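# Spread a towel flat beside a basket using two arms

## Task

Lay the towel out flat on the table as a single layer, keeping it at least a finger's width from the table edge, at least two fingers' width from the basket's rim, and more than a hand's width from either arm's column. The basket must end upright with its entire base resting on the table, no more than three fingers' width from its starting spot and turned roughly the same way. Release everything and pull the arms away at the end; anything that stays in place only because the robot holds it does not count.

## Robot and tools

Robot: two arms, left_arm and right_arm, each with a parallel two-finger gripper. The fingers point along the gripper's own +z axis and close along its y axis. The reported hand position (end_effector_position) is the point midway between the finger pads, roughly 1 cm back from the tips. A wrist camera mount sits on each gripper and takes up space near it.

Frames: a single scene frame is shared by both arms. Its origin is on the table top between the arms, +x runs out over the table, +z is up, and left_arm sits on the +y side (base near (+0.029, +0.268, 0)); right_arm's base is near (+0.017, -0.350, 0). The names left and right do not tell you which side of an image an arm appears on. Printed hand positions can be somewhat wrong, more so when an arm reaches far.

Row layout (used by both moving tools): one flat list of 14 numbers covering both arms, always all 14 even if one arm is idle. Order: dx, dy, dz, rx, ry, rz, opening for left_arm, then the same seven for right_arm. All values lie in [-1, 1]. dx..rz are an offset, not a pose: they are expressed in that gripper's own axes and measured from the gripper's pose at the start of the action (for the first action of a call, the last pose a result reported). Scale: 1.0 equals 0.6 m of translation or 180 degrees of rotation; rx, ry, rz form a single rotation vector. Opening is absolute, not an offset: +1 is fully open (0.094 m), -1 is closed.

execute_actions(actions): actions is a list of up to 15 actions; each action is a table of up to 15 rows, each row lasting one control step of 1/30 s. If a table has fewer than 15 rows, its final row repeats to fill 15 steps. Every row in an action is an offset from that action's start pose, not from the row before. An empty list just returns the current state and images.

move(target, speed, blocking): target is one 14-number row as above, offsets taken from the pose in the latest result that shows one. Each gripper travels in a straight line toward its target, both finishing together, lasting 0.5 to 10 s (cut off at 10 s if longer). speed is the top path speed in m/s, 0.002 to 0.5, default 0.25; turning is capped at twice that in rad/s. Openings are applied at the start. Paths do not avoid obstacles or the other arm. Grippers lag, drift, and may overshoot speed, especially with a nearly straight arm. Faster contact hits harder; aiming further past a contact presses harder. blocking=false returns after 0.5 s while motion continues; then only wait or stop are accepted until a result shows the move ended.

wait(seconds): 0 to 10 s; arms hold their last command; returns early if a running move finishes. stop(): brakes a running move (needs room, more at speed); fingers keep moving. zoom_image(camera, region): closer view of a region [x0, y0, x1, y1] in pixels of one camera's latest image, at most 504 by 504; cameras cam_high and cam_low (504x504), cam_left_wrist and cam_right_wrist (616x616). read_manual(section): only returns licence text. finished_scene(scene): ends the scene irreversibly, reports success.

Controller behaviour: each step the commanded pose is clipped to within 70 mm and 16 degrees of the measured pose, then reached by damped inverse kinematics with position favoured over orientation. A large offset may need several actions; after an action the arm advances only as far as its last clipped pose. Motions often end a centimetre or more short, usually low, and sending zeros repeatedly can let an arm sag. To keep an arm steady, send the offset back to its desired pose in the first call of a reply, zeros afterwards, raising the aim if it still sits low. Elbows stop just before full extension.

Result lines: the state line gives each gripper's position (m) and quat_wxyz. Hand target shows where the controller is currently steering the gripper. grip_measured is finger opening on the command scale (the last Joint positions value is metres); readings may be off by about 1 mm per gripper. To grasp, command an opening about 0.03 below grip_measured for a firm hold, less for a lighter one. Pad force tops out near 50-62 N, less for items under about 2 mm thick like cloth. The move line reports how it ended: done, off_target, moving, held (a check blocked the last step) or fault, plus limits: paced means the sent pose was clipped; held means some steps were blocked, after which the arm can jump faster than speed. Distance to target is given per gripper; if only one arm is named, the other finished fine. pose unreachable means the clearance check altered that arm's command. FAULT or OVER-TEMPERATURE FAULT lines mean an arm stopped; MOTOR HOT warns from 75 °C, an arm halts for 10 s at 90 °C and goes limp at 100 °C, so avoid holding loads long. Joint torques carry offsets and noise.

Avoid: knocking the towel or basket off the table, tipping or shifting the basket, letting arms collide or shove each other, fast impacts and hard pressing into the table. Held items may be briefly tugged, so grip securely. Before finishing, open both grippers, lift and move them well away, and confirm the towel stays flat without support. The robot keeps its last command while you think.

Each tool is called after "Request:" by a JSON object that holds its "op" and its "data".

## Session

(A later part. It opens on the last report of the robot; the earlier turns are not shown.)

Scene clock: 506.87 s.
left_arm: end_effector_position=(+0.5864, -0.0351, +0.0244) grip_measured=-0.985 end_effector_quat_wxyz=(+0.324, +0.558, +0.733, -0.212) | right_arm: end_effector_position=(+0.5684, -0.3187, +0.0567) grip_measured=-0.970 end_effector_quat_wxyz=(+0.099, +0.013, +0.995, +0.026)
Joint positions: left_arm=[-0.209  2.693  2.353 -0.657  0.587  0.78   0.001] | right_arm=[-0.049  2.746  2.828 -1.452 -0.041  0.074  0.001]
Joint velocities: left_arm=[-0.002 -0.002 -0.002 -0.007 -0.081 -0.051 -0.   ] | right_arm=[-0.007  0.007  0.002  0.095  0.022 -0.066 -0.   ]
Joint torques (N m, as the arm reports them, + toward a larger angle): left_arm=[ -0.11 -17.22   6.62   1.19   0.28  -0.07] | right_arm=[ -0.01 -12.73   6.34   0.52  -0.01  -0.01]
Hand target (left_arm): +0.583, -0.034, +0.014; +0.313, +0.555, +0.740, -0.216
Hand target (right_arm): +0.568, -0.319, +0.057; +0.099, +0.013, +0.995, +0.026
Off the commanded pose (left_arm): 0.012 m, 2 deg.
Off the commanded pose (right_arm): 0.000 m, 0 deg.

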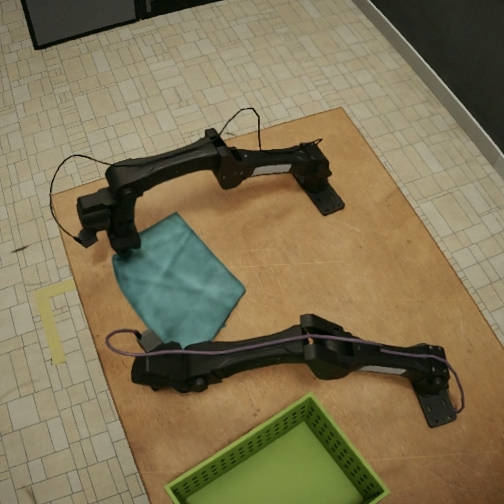

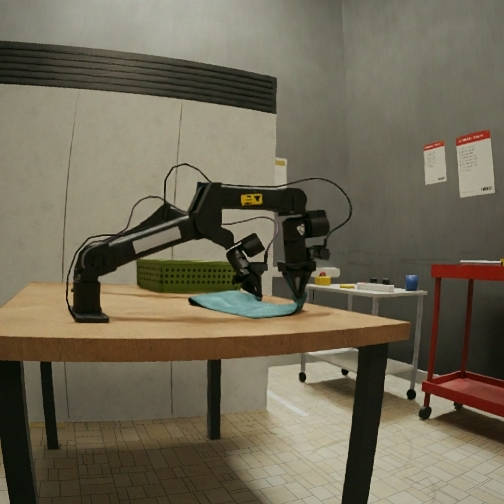

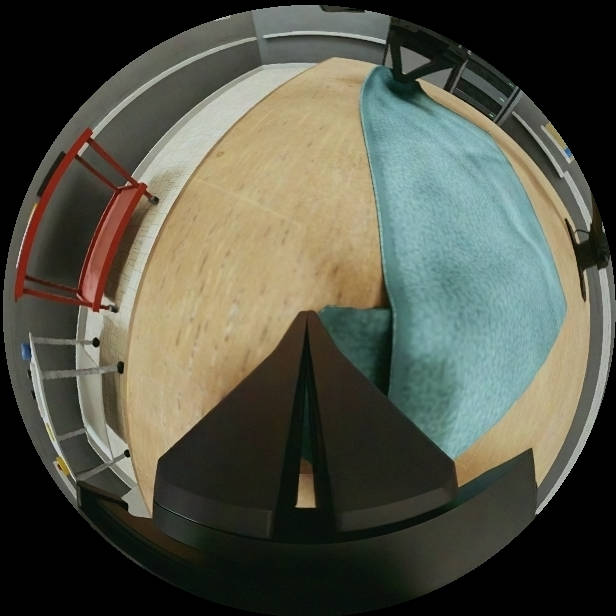

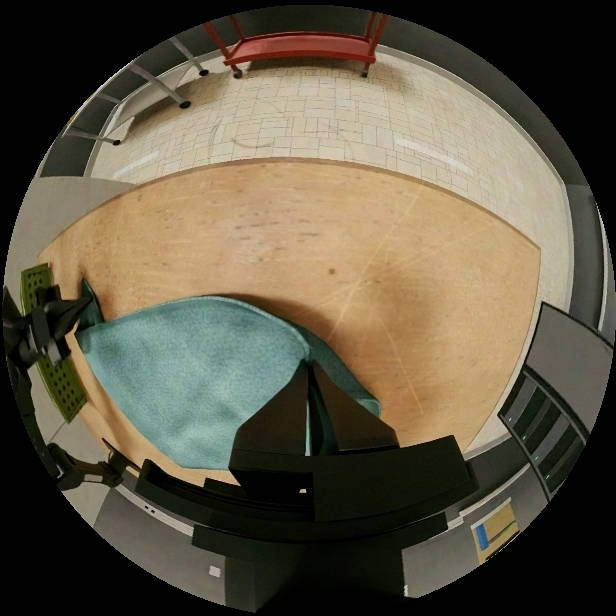

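Request:
{"op": "move", "data": {"target": [0.013,-0.317,-0.503,-0.148,0.227,-0.39,0.1,0,0,0,0,0,0,-1], "speed": 0.3}}

Scene clock: 539.77 s.
left_arm: end_effector_position=(+0.3379, +0.1200, +0.2273) grip_measured=+0.098 end_effector_quat_wxyz=(+0.067, +0.008, +0.997, -0.039) | right_arm: end_effector_position=(+0.5684, -0.3187, +0.0567) grip_measured=-0.970 end_effector_quat_wxyz=(+0.099, +0.013, +0.995, +0.026)
Joint positions: left_arm=[-0.308  1.766  1.912 -1.562  0.015 -0.429  0.052] | right_arm=[-0.049  2.746  2.828 -1.452 -0.041  0.074  0.001]
Joint velocities: left_arm=[-0.017 -0.017 -0.002  0.007  0.007 -0.007 -0.001] | right_arm=[-0.002  0.002  0.017  0.051  0.007 -0.007 -0.001]
Joint torques (N m, as the arm reports them, + toward a larger angle): left_arm=[-0.47 -8.96  4.63  0.41 -0.1  -0.09] | right_arm=[  0.   -12.72   6.34   0.52  -0.01  -0.01]
Hand target (left_arm): +0.332, +0.123, +0.220; +0.053, +0.005, +0.998, -0.026
Hand target (right_arm): +0.568, -0.319, +0.057; +0.099, +0.013, +0.995, +0.026
Off the commanded pose (left_arm): 0.010 m, 9 deg.
Off the commanded pose (right_arm): 0.000 m, 0 deg.
joint sent to its limit (left arm) — the command would take joint 4 (wrist pitch) past its lower limit, so that joint was sent only as far as its limit.
move: off_target (left_arm)

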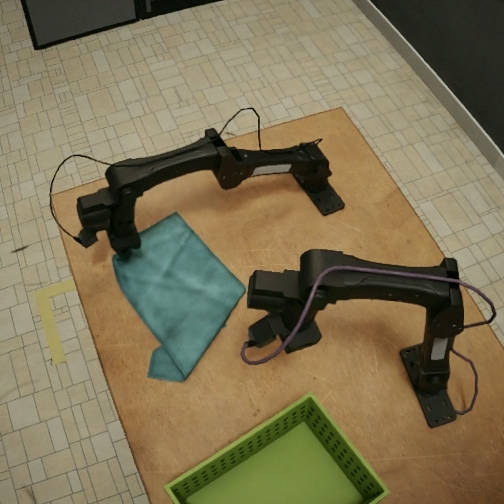

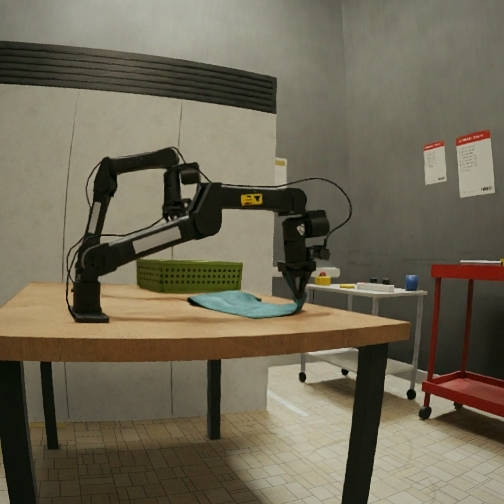

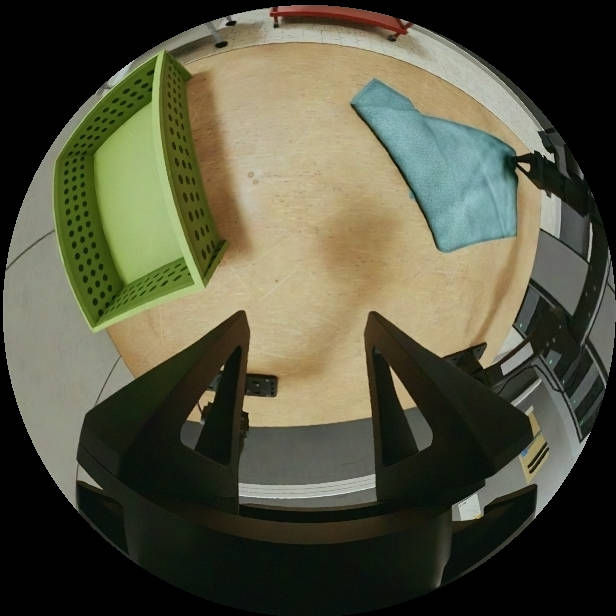

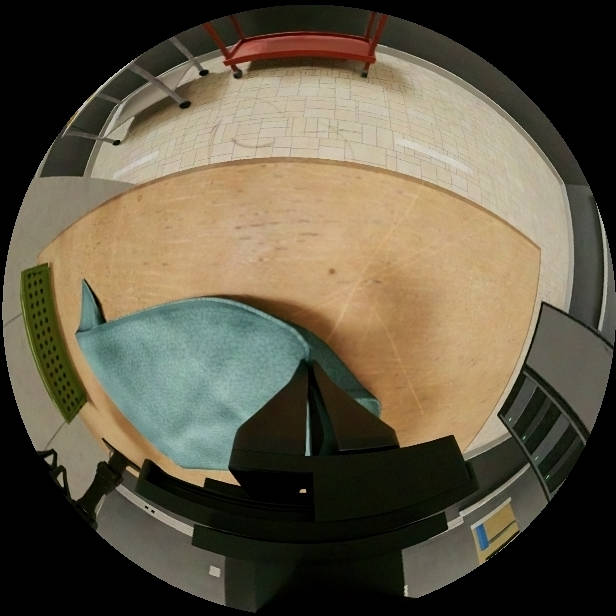

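Request:
{"op": "zoom_image", "data": {"camera": "cam_high", "region": [60,180,300,420]}}

Region (60, 180, 300, 420) of cam_high's 504x504 image, scaled by 2.100, with more detail than that image has.

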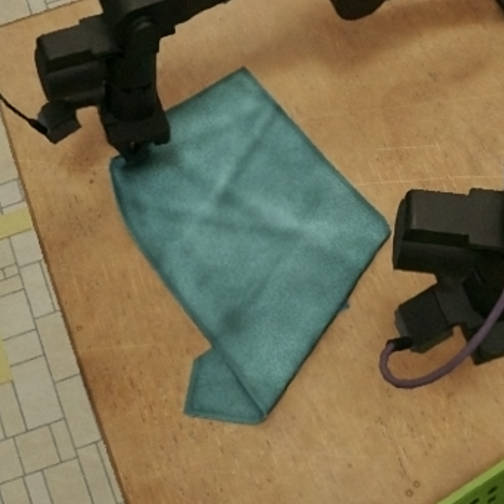

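Request:
{"op": "move", "data": {"target": [0.2,0.067,-0.033,0,0,0,0.1,0.293,0.52,-0.615,-0.108,-0.169,-0.235,-1], "speed": 0.12}}

Scene clock: 572.03 s.
left_arm: end_effector_position=(+0.2251, +0.1577, +0.2311) grip_measured=+0.098 end_effector_quat_wxyz=(+0.078, +0.009, +0.996, -0.051) | right_arm: end_effector_position=(+0.3337, -0.0231, +0.3991) grip_measured=-0.969 end_effector_quat_wxyz=(+0.365, -0.345, +0.849, +0.164)
Joint positions: left_arm=[-0.371  1.298  1.476 -1.562  0.015 -0.489  0.052] | right_arm=[ 0.705  2.05   2.832 -1.53  -0.009  0.029  0.001]
Joint velocities: left_arm=[ 0.022  0.002 -0.012  0.022 -0.022 -0.022 -0.   ] | right_arm=[ 0.007  0.017 -0.002 -0.007  0.037 -0.007 -0.   ]
Joint torques (N m, as the arm reports them, + toward a larger angle): left_arm=[-0.62 -5.49  4.66  0.48 -0.11 -0.1 ] | right_arm=[ 0.67 -7.19  7.03  1.36  0.14  0.02]
Hand target (left_arm): +0.218, +0.162, +0.227; +0.071, +0.008, +0.997, -0.041
Hand target (right_arm): +0.333, -0.022, +0.406; +0.377, -0.343, +0.845, +0.165
Off the commanded pose (left_arm): 0.010 m, 2 deg.
Off the commanded pose (right_arm): 0.005 m, 3 deg.
elbow stopped short (right arm): the move would have taken joint 3 (elbow) straighter than the controller allows; a more bent joint 3 avoids this.
joint sent to its limit (left arm) — the command would take joint 4 (wrist pitch) past its lower limit, so that joint was sent only as far as its limit.
move: off_target (right_arm)

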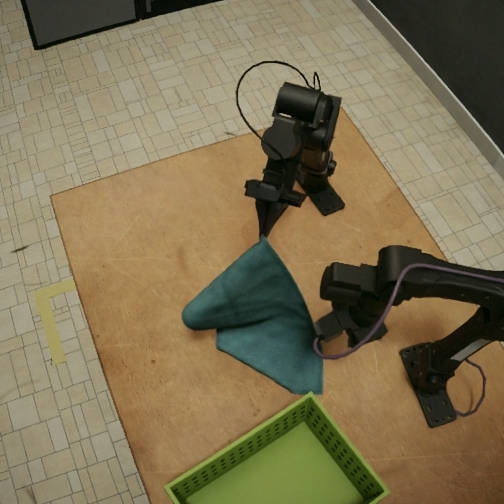

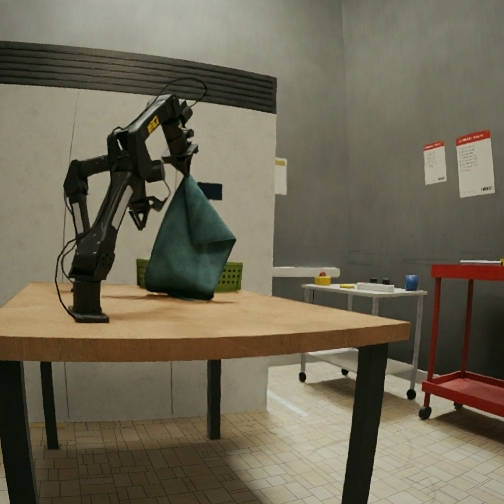

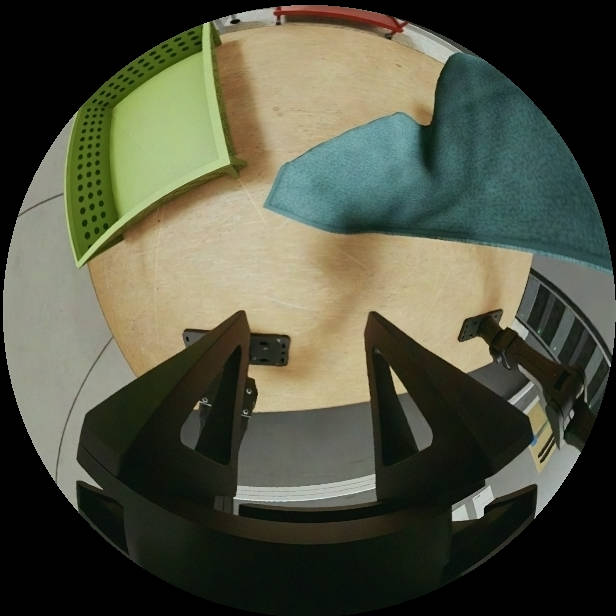

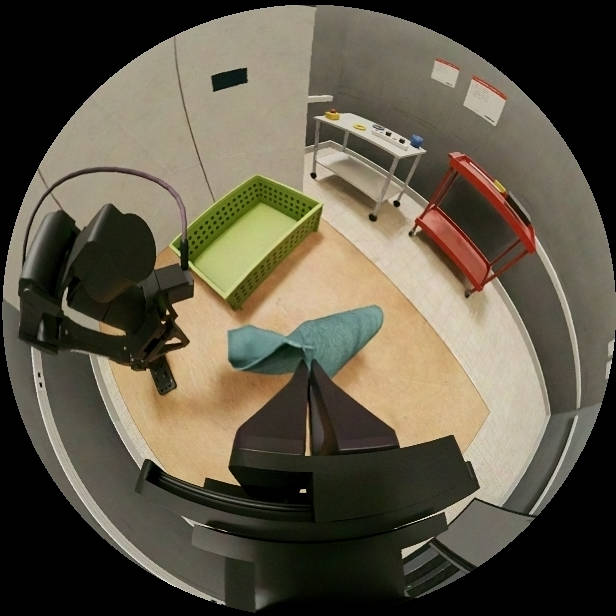

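Request:
{"op": "zoom_image", "data": {"camera": "cam_high", "region": [130,200,390,460]}}

Request:
{"op": "zoom_image", "data": {"camera": "cam_low", "region": [60,140,300,340]}}

Region (130, 200, 390, 460) of cam_high's 504x504 image, scaled by 1.938, with more detail than that image has.

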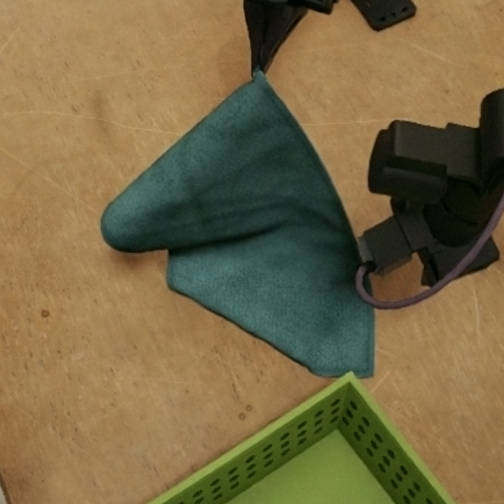

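Region (60, 140, 300, 340) of cam_low's 504x504 image, scaled by 2.100, with more detail than that image has.

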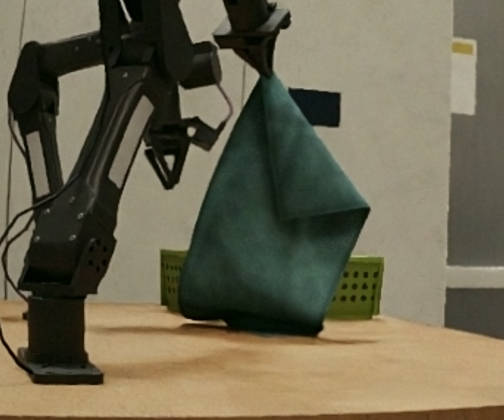

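Request:
{"op": "move", "data": {"target": [-0.313,-0.153,0.237,-0.0325,0.05,-0.006,0.0,0,0,0,0,0,0,-1], "speed": 0.25}}

Scene clock: 595.13 s.
left_arm: end_effector_position=(+0.4267, +0.0461, +0.1211) grip_measured=+0.002 end_effector_quat_wxyz=(+0.007, +0.008, +1.000, -0.012) | right_arm: end_effector_position=(+0.3333, -0.0243, +0.3979) grip_measured=-0.969 end_effector_quat_wxyz=(+0.363, -0.345, +0.851, +0.161)
Joint positions: left_arm=[-0.371  2.352  2.366 -1.56   0.015 -0.49   0.047] | right_arm=[ 0.705  2.05   2.832 -1.537 -0.005  0.029  0.001]
Joint velocities: left_arm=[-0.002  0.012  0.002 -0.007  0.007  0.051  0.   ] | right_arm=[-0.037  0.017  0.002 -0.037 -0.037  0.007 -0.   ]
Joint torques (N m, as the arm reports them, + toward a larger angle): left_arm=[  0.27 -15.19   9.25   0.16  -0.1   -0.12] | right_arm=[-0.01 -7.46  4.65  1.41 -0.02 -0.01]
Hand target (left_arm): +0.430, +0.050, +0.131; +0.018, +0.001, +1.000, -0.011
Hand target (right_arm): +0.334, -0.023, +0.399; +0.365, -0.345, +0.849, +0.164
Off the commanded pose (left_arm): 0.010 m, 2 deg.
Off the commanded pose (right_arm): 0.002 m, 0 deg.
joint sent to its limit (left arm) — the command would take joint 4 (wrist pitch) past its lower limit, so that joint was sent only as far as its limit.
move: done

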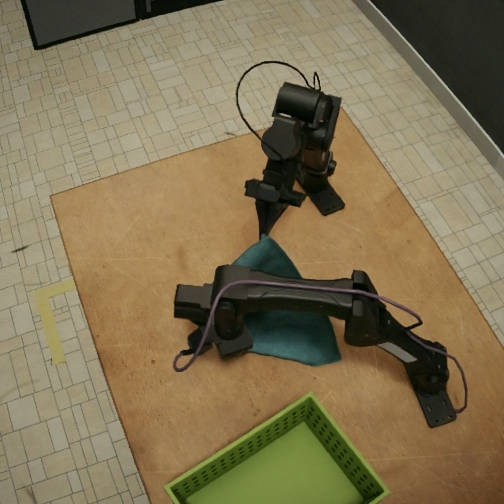

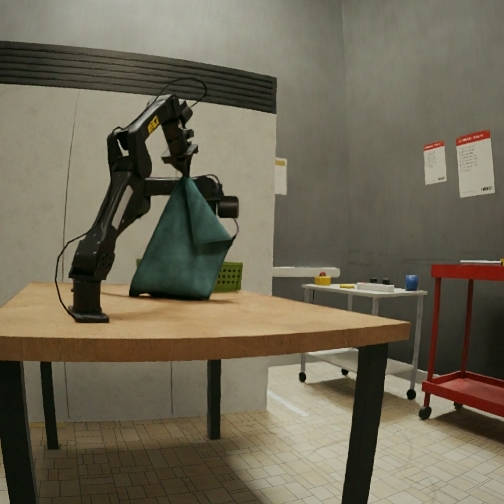

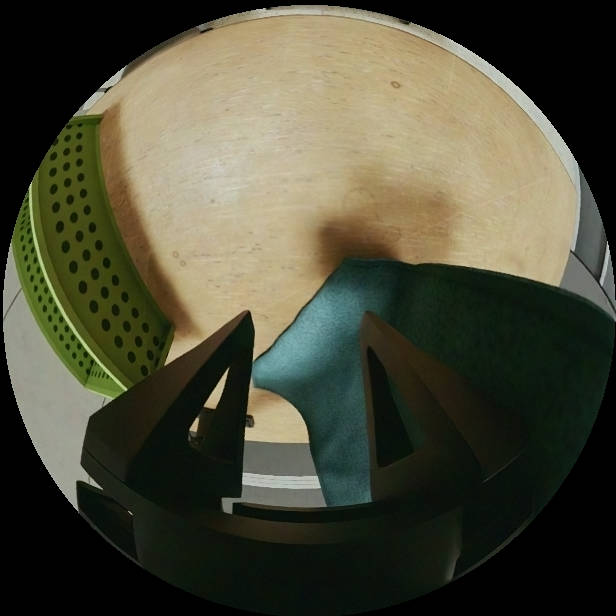

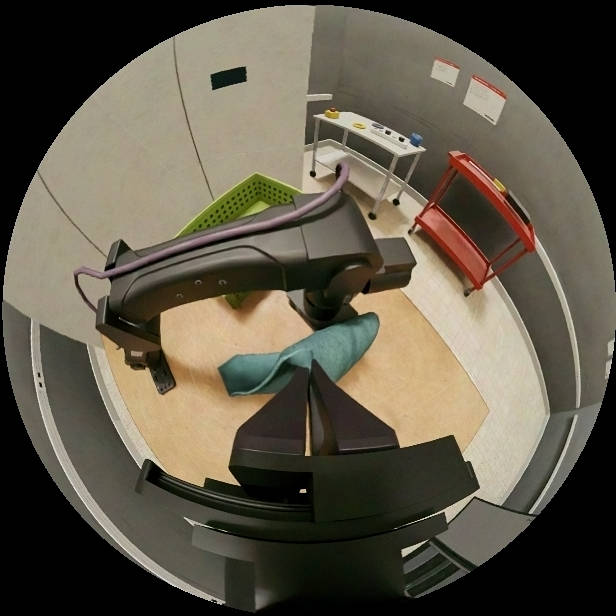

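Request:
{"op": "move", "data": {"target": [0.067,-0.075,0.095,0,0,0,0.0,0,0,0,0,0,0,-1], "speed": 0.12}}

Scene clock: 604.87 s.
left_arm: end_effector_position=(+0.3896, -0.0022, +0.0628) grip_measured=+0.002 end_effector_quat_wxyz=(+0.005, +0.013, +1.000, -0.012) | right_arm: end_effector_position=(+0.3323, -0.0254, +0.3964) grip_measured=-0.969 end_effector_quat_wxyz=(+0.359, -0.345, +0.852, +0.160)
Joint positions: left_arm=[-0.505  2.289  2.023 -1.283  0.015 -0.615  0.047] | right_arm=[ 0.705  2.05   2.832 -1.545 -0.005  0.029  0.001]
Joint velocities: left_arm=[ 0.002 -0.002 -0.012  0.051 -0.022 -0.051  0.   ] | right_arm=[-0.017 -0.027  0.007 -0.051  0.007 -0.037 -0.001]
Joint torques (N m, as the arm reports them, + toward a larger angle): left_arm=[ -0.24 -16.14   4.89   0.36   0.03  -0.09] | right_arm=[ 0.   -7.45  4.69  1.41  0.   -0.01]
Hand target (left_arm): +0.387, -0.001, +0.065; +0.008, +0.008, +1.000, -0.012
Hand target (right_arm): +0.333, -0.024, +0.398; +0.363, -0.345, +0.851, +0.161
Off the commanded pose (left_arm): 0.004 m, 1 deg.
Off the commanded pose (right_arm): 0.002 m, 0 deg.
move: done

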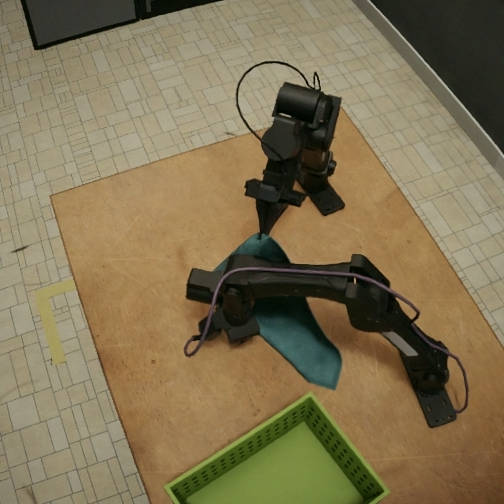

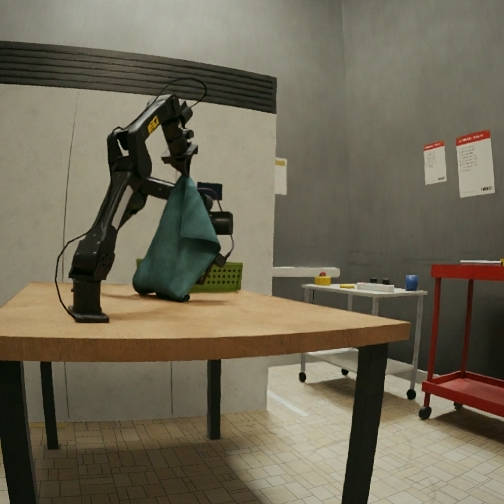

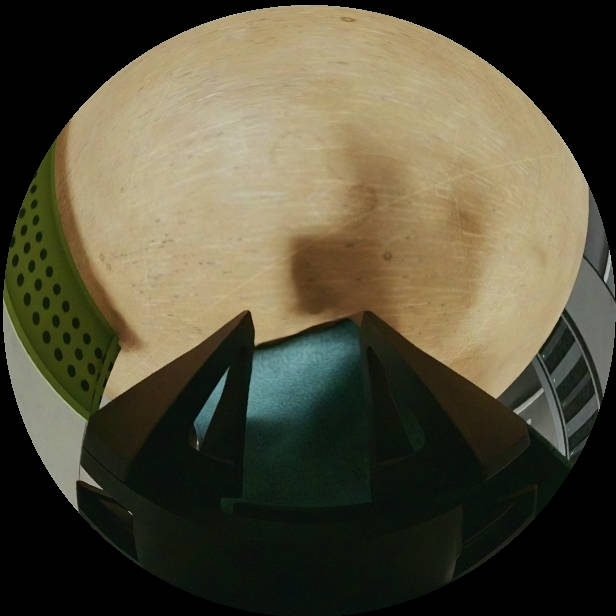

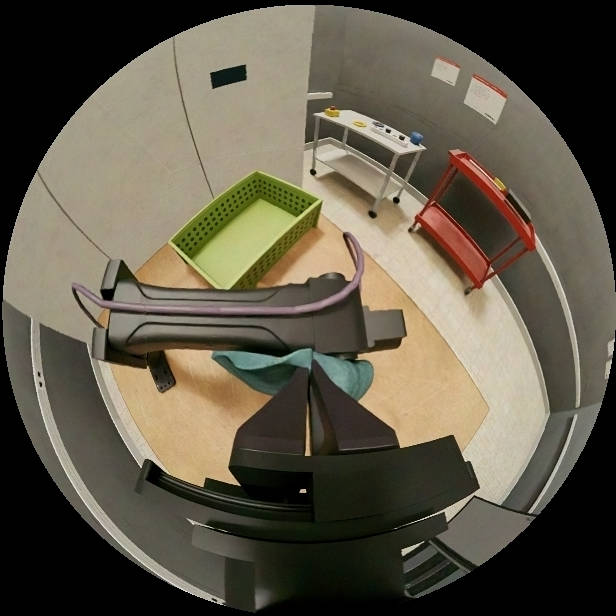

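Request:
{"op": "move", "data": {"target": [0.0,0.2,-0.25,0,0,0,0.0,0,0,0,0,0,0,-1], "speed": 0.25}}

Request:
{"op": "move", "data": {"target": [0.25,0.06,-0.05,0,0,0,0.0,0,0,0,0,0,0,-1], "speed": 0.25}}

Scene clock: 631.47 s.
left_arm: end_effector_position=(+0.3926, +0.1244, +0.2084) grip_measured=+0.002 end_effector_quat_wxyz=(+0.064, +0.004, +0.997, -0.033) | right_arm: end_effector_position=(+0.3317, -0.0260, +0.3955) grip_measured=-0.969 end_effector_quat_wxyz=(+0.357, -0.346, +0.853, +0.159)
Joint positions: left_arm=[-0.238  1.964  2.097 -1.56   0.015 -0.367  0.047] | right_arm=[ 0.705  2.05   2.832 -1.55  -0.005  0.029  0.001]
Joint velocities: left_arm=[-0.017 -0.002 -0.002  0.007 -0.066  0.022  0.001] | right_arm=[ 0.017  0.007 -0.017 -0.022 -0.007  0.022  0.   ]
Joint torques (N m, as the arm reports them, + toward a larger angle): left_arm=[ -0.12 -10.57   7.53   0.37   0.12   0.12] | right_arm=[ 0.   -7.48  4.58  1.38  0.01 -0.01]
Hand target (left_arm): +0.390, +0.123, +0.208; +0.057, +0.011, +0.998, -0.033
Hand target (right_arm): +0.332, -0.025, +0.396; +0.359, -0.345, +0.852, +0.160
Off the commanded pose (left_arm): 0.003 m, 7 deg.
Off the commanded pose (right_arm): 0.001 m, 0 deg.
joint sent to its limit (left arm) — the command would take joint 4 (wrist pitch) past its lower limit, so that joint was sent only as far as its limit.
move: off_target (left_arm)

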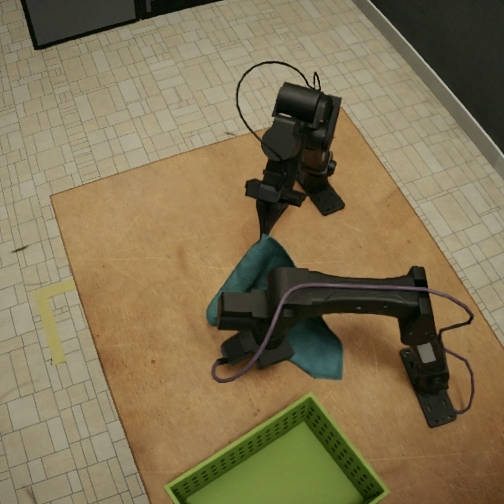

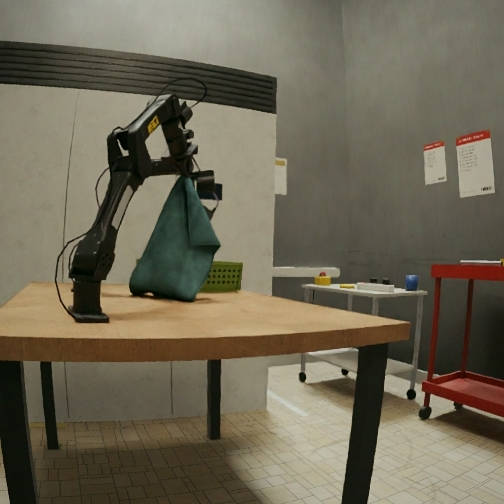

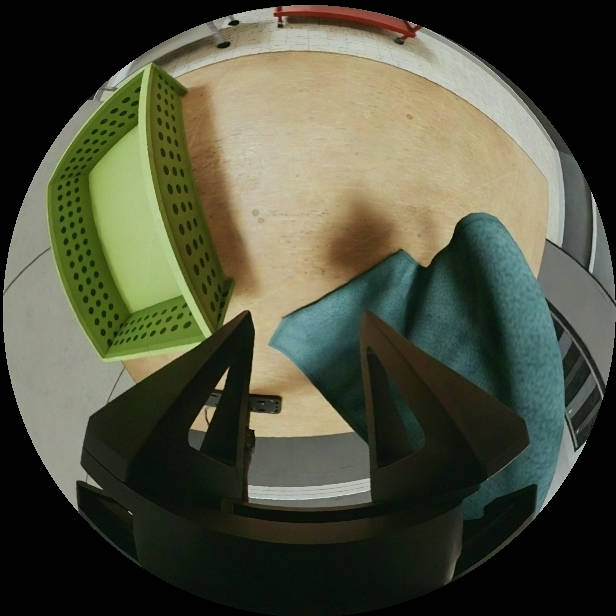

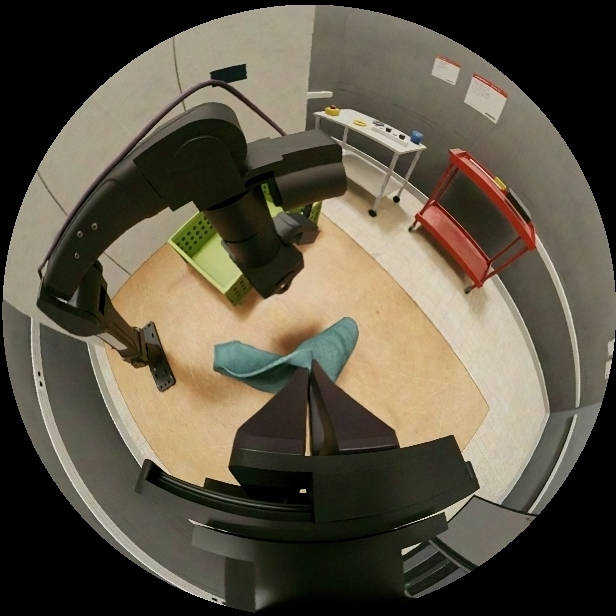

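Scene clock: 632.53 s.
left_arm: end_effector_position=(+0.2459, +0.1588, +0.2233) grip_measured=+0.002 end_effector_quat_wxyz=(+0.074, +0.006, +0.996, -0.044) | right_arm: end_effector_position=(+0.3313, -0.0263, +0.3949) grip_measured=-0.969 end_effector_quat_wxyz=(+0.356, -0.346, +0.854, +0.158)
Joint positions: left_arm=[-0.326  1.363  1.492 -1.527  0.014 -0.45   0.047] | right_arm=[ 0.705  2.05   2.832 -1.553 -0.005  0.029  0.001]
Joint velocities: left_arm=[-0.007  0.002 -0.022  0.022 -0.022 -0.007  0.   ] | right_arm=[-0.002 -0.017  0.002 -0.022  0.007  0.037 -0.001]
Joint torques (N m, as the arm reports them, + toward a larger angle): left_arm=[-0.41 -5.31  4.13  0.55 -0.1  -0.09] | right_arm=[-0.01 -7.49  4.53  1.36  0.   -0.01]
Hand target (left_arm): +0.241, +0.162, +0.216; +0.065, +0.004, +0.997, -0.033
Hand target (right_arm): +0.332, -0.026, +0.395; +0.357, -0.346, +0.853, +0.159
Off the commanded pose (left_arm): 0.010 m, 2 deg.
Off the commanded pose (right_arm): 0.001 m, 0 deg.
move: done

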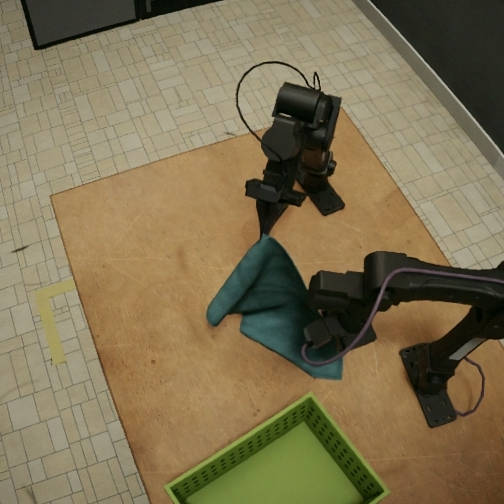

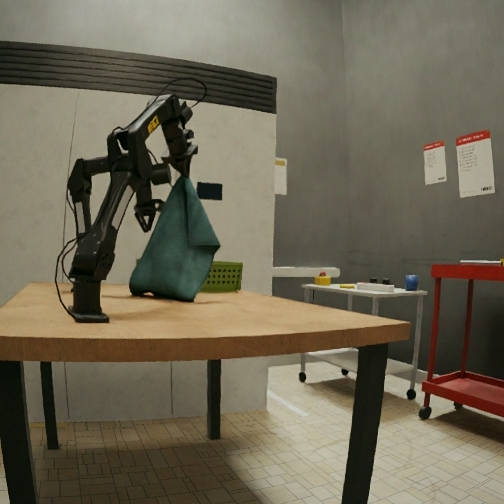

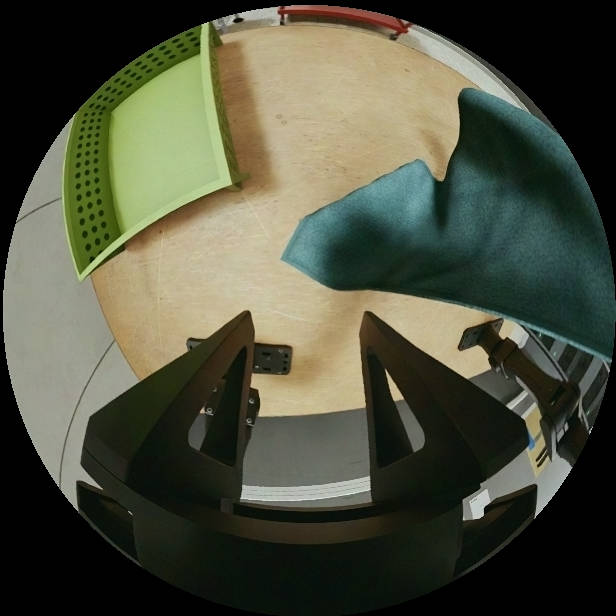

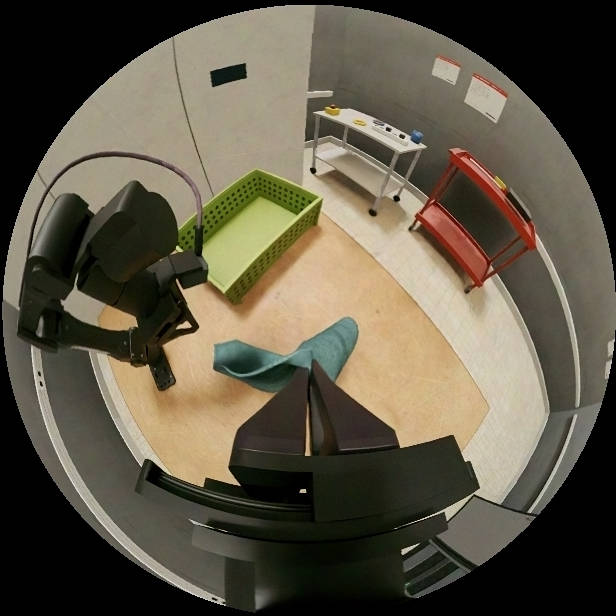

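Request:
{"op": "move", "data": {"target": [0,0,0,0,0,0,0.0,0.542,-0.689,0.245,0.1055,0.238,0.231,-1], "speed": 0.12}}

Scene clock: 646.07 s.
left_arm: end_effector_position=(+0.2460, +0.1589, +0.2233) grip_measured=+0.002 end_effector_quat_wxyz=(+0.074, +0.005, +0.996, -0.044) | right_arm: end_effector_position=(+0.5258, -0.3980, +0.0399) grip_measured=-0.970 end_effector_quat_wxyz=(+0.012, -0.008, +1.000, -0.004)
Joint positions: left_arm=[-0.326  1.363  1.492 -1.527  0.013 -0.452  0.047] | right_arm=[-0.185  2.712  2.711 -1.546  0.005 -0.11   0.001]
Joint velocities: left_arm=[-0.022 -0.017 -0.012  0.066 -0.051 -0.051 -0.   ] | right_arm=[-0.012 -0.012 -0.012 -0.066 -0.037 -0.051 -0.   ]
Joint torques (N m, as the arm reports them, + toward a larger angle): left_arm=[ 0.05 -4.77  6.77  0.61  0.01  0.05] | right_arm=[ -0.26 -13.11   8.8    0.12   0.09   0.06]
Hand target (left_arm): +0.246, +0.159, +0.223; +0.074, +0.007, +0.996, -0.044
Hand target (right_arm): +0.528, -0.403, +0.050; +0.023, -0.002, +1.000, -0.011
Off the commanded pose (left_arm): 0.000 m, 0 deg.
Off the commanded pose (right_arm): 0.011 m, 2 deg.
joint sent to its limit (right arm) — the command would take joint 4 (wrist pitch) past its lower limit, so that joint was sent only as far as its limit.
move: off_target (right_arm)

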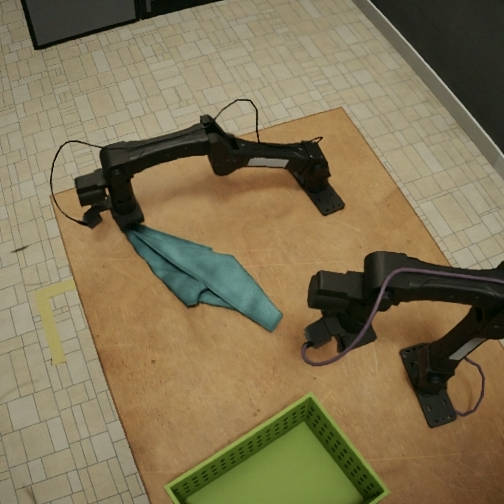

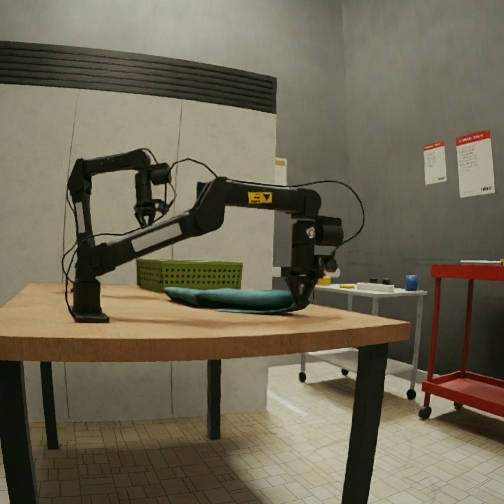

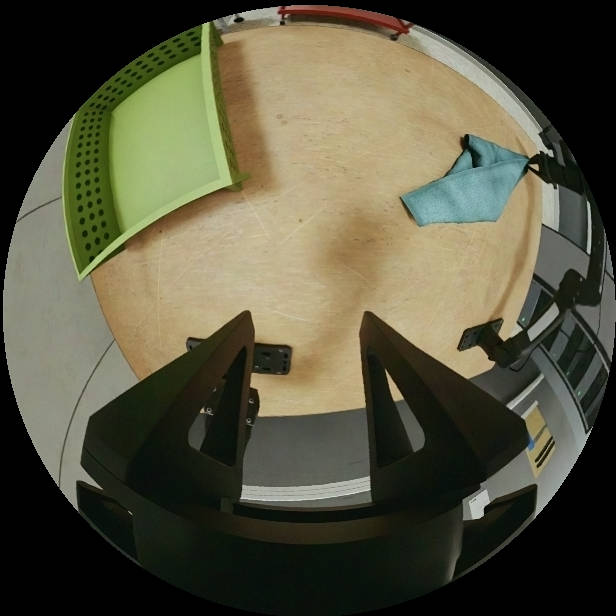

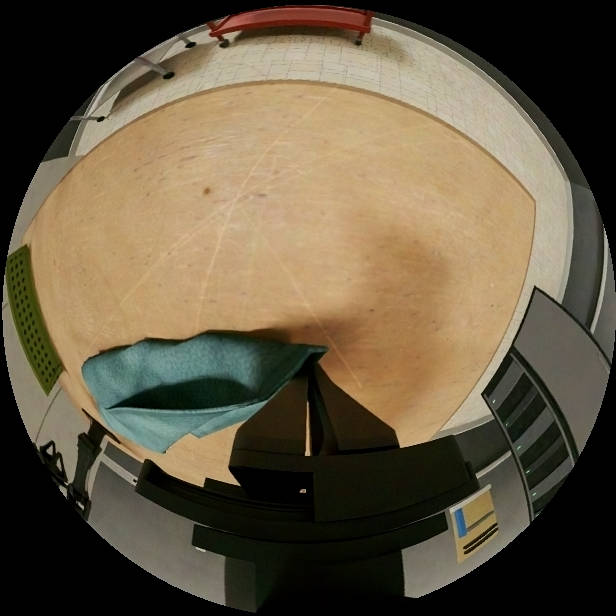

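Request:
{"op": "zoom_image", "data": {"camera": "cam_high", "region": [90,170,330,370]}}

Region (90, 170, 330, 370) of cam_high's 504x504 image, scaled by 2.100, with more detail than that image has.

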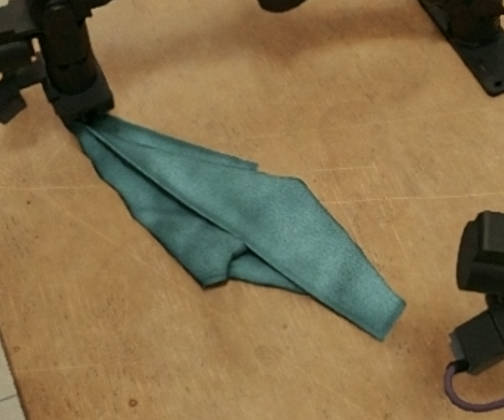

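Request:
{"op": "move", "data": {"target": [-0.265,-0.45,0.311,0.032,-0.0505,0.2325,-0.1,0,0,0,0,0,0,-1], "speed": 0.3}}

Scene clock: 680.80 s.
left_arm: end_effector_position=(+0.4286, -0.1262, +0.0884) grip_measured=-0.098 end_effector_quat_wxyz=(+0.165, +0.353, +0.919, -0.066) | right_arm: end_effector_position=(+0.5255, -0.3982, +0.0398) grip_measured=-0.970 end_effector_quat_wxyz=(+0.011, -0.008, +1.000, -0.004)
Joint positions: left_arm=[-0.65   2.465  2.372 -1.122 -0.014 -0.049  0.042] | right_arm=[-0.185  2.712  2.711 -1.547  0.006 -0.109  0.001]
Joint velocities: left_arm=[-0.012  0.007 -0.007  0.022 -0.051  0.066  0.001] | right_arm=[ 0.007 -0.007 -0.002  0.007 -0.007 -0.037 -0.001]
Joint torques (N m, as the arm reports them, + toward a larger angle): left_arm=[ -0.33 -15.17  10.28   0.78  -0.03   0.13] | right_arm=[ -0.01 -12.46   6.17   0.24   0.    -0.01]
Hand target (left_arm): +0.428, -0.128, +0.090; +0.165, +0.359, +0.916, -0.064
Hand target (right_arm): +0.526, -0.398, +0.040; +0.012, -0.008, +1.000, -0.004
Off the commanded pose (left_arm): 0.003 m, 1 deg.
Off the commanded pose (right_arm): 0.000 m, 0 deg.
move: done

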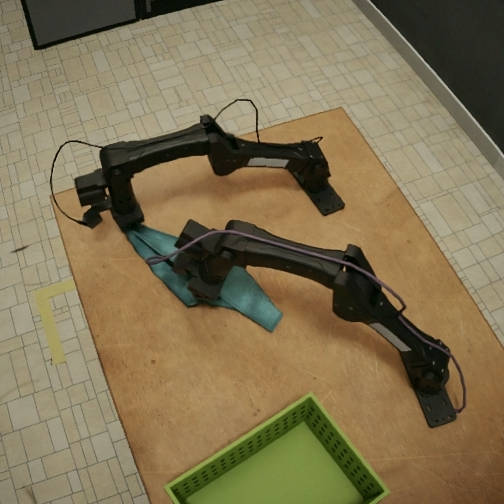

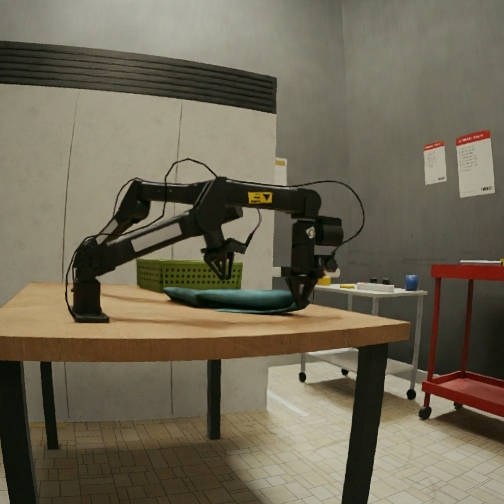

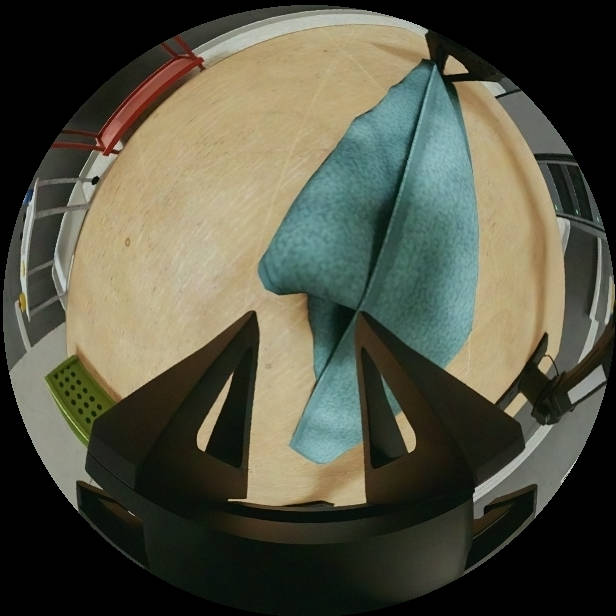

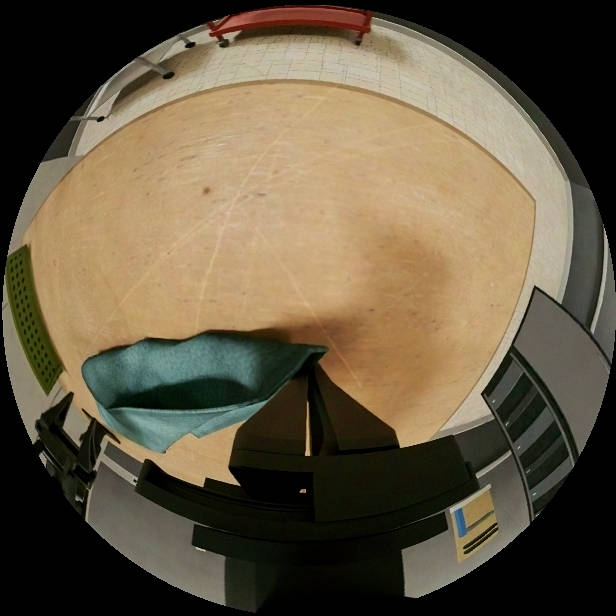

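Request:
{"op": "move", "data": {"target": [0.02,0.022,0.065,0,0,0,0.1,0,0,0,0,0,0,-1], "speed": 0.1}}

Scene clock: 700.97 s.
left_arm: end_effector_position=(+0.4402, -0.1218, +0.0541) grip_measured=+0.098 end_effector_quat_wxyz=(+0.172, +0.349, +0.919, -0.065) | right_arm: end_effector_position=(+0.5255, -0.3982, +0.0398) grip_measured=-0.970 end_effector_quat_wxyz=(+0.011, -0.008, +1.000, -0.004)
Joint positions: left_arm=[-0.63   2.462  2.227 -0.966 -0.014 -0.036  0.052] | right_arm=[-0.185  2.712  2.711 -1.547  0.006 -0.109  0.001]
Joint velocities: left_arm=[-0.002  0.002 -0.002  0.051 -0.051 -0.022 -0.001] | right_arm=[ 0.002  0.002 -0.007 -0.051  0.125 -0.022 -0.   ]
Joint torques (N m, as the arm reports them, + toward a larger angle): left_arm=[  0.47 -16.53   5.64   1.02   0.13   0.14] | right_arm=[  0.   -12.47   6.16   0.23   0.01   0.  ]
Hand target (left_arm): +0.439, -0.119, +0.047; +0.165, +0.353, +0.919, -0.065
Hand target (right_arm): +0.526, -0.398, +0.040; +0.011, -0.008, +1.000, -0.004
Off the commanded pose (left_arm): 0.008 m, 1 deg.
Off the commanded pose (right_arm): 0.000 m, 0 deg.
move: done

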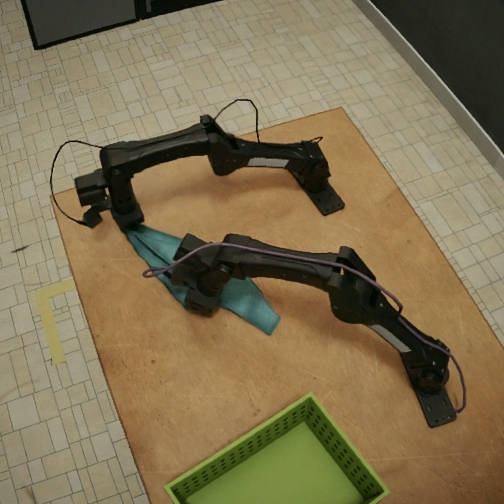

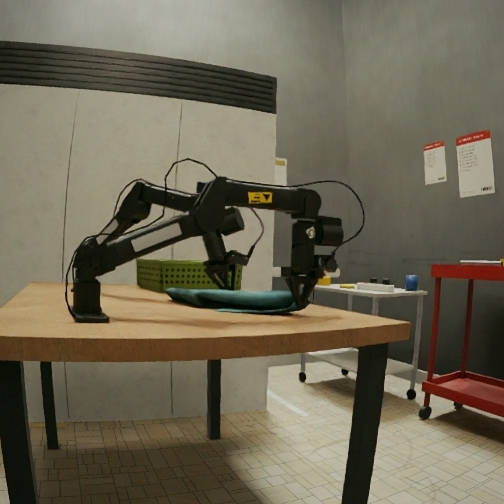

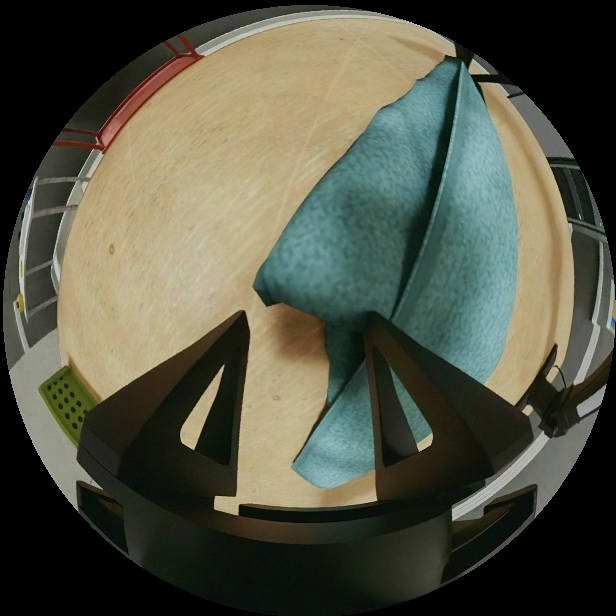

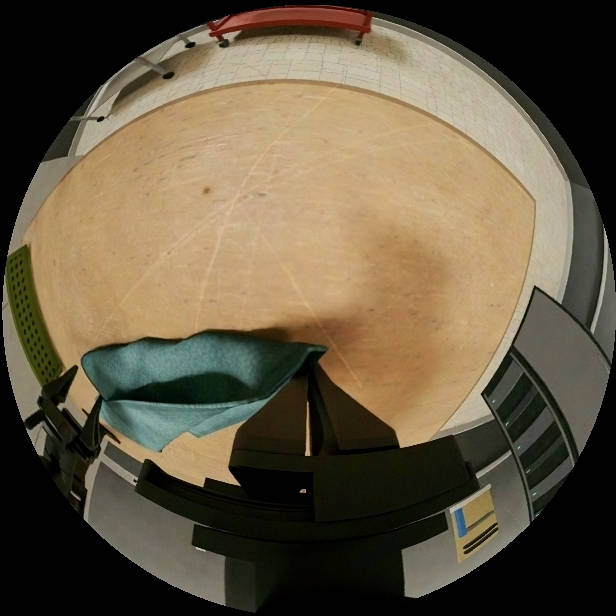

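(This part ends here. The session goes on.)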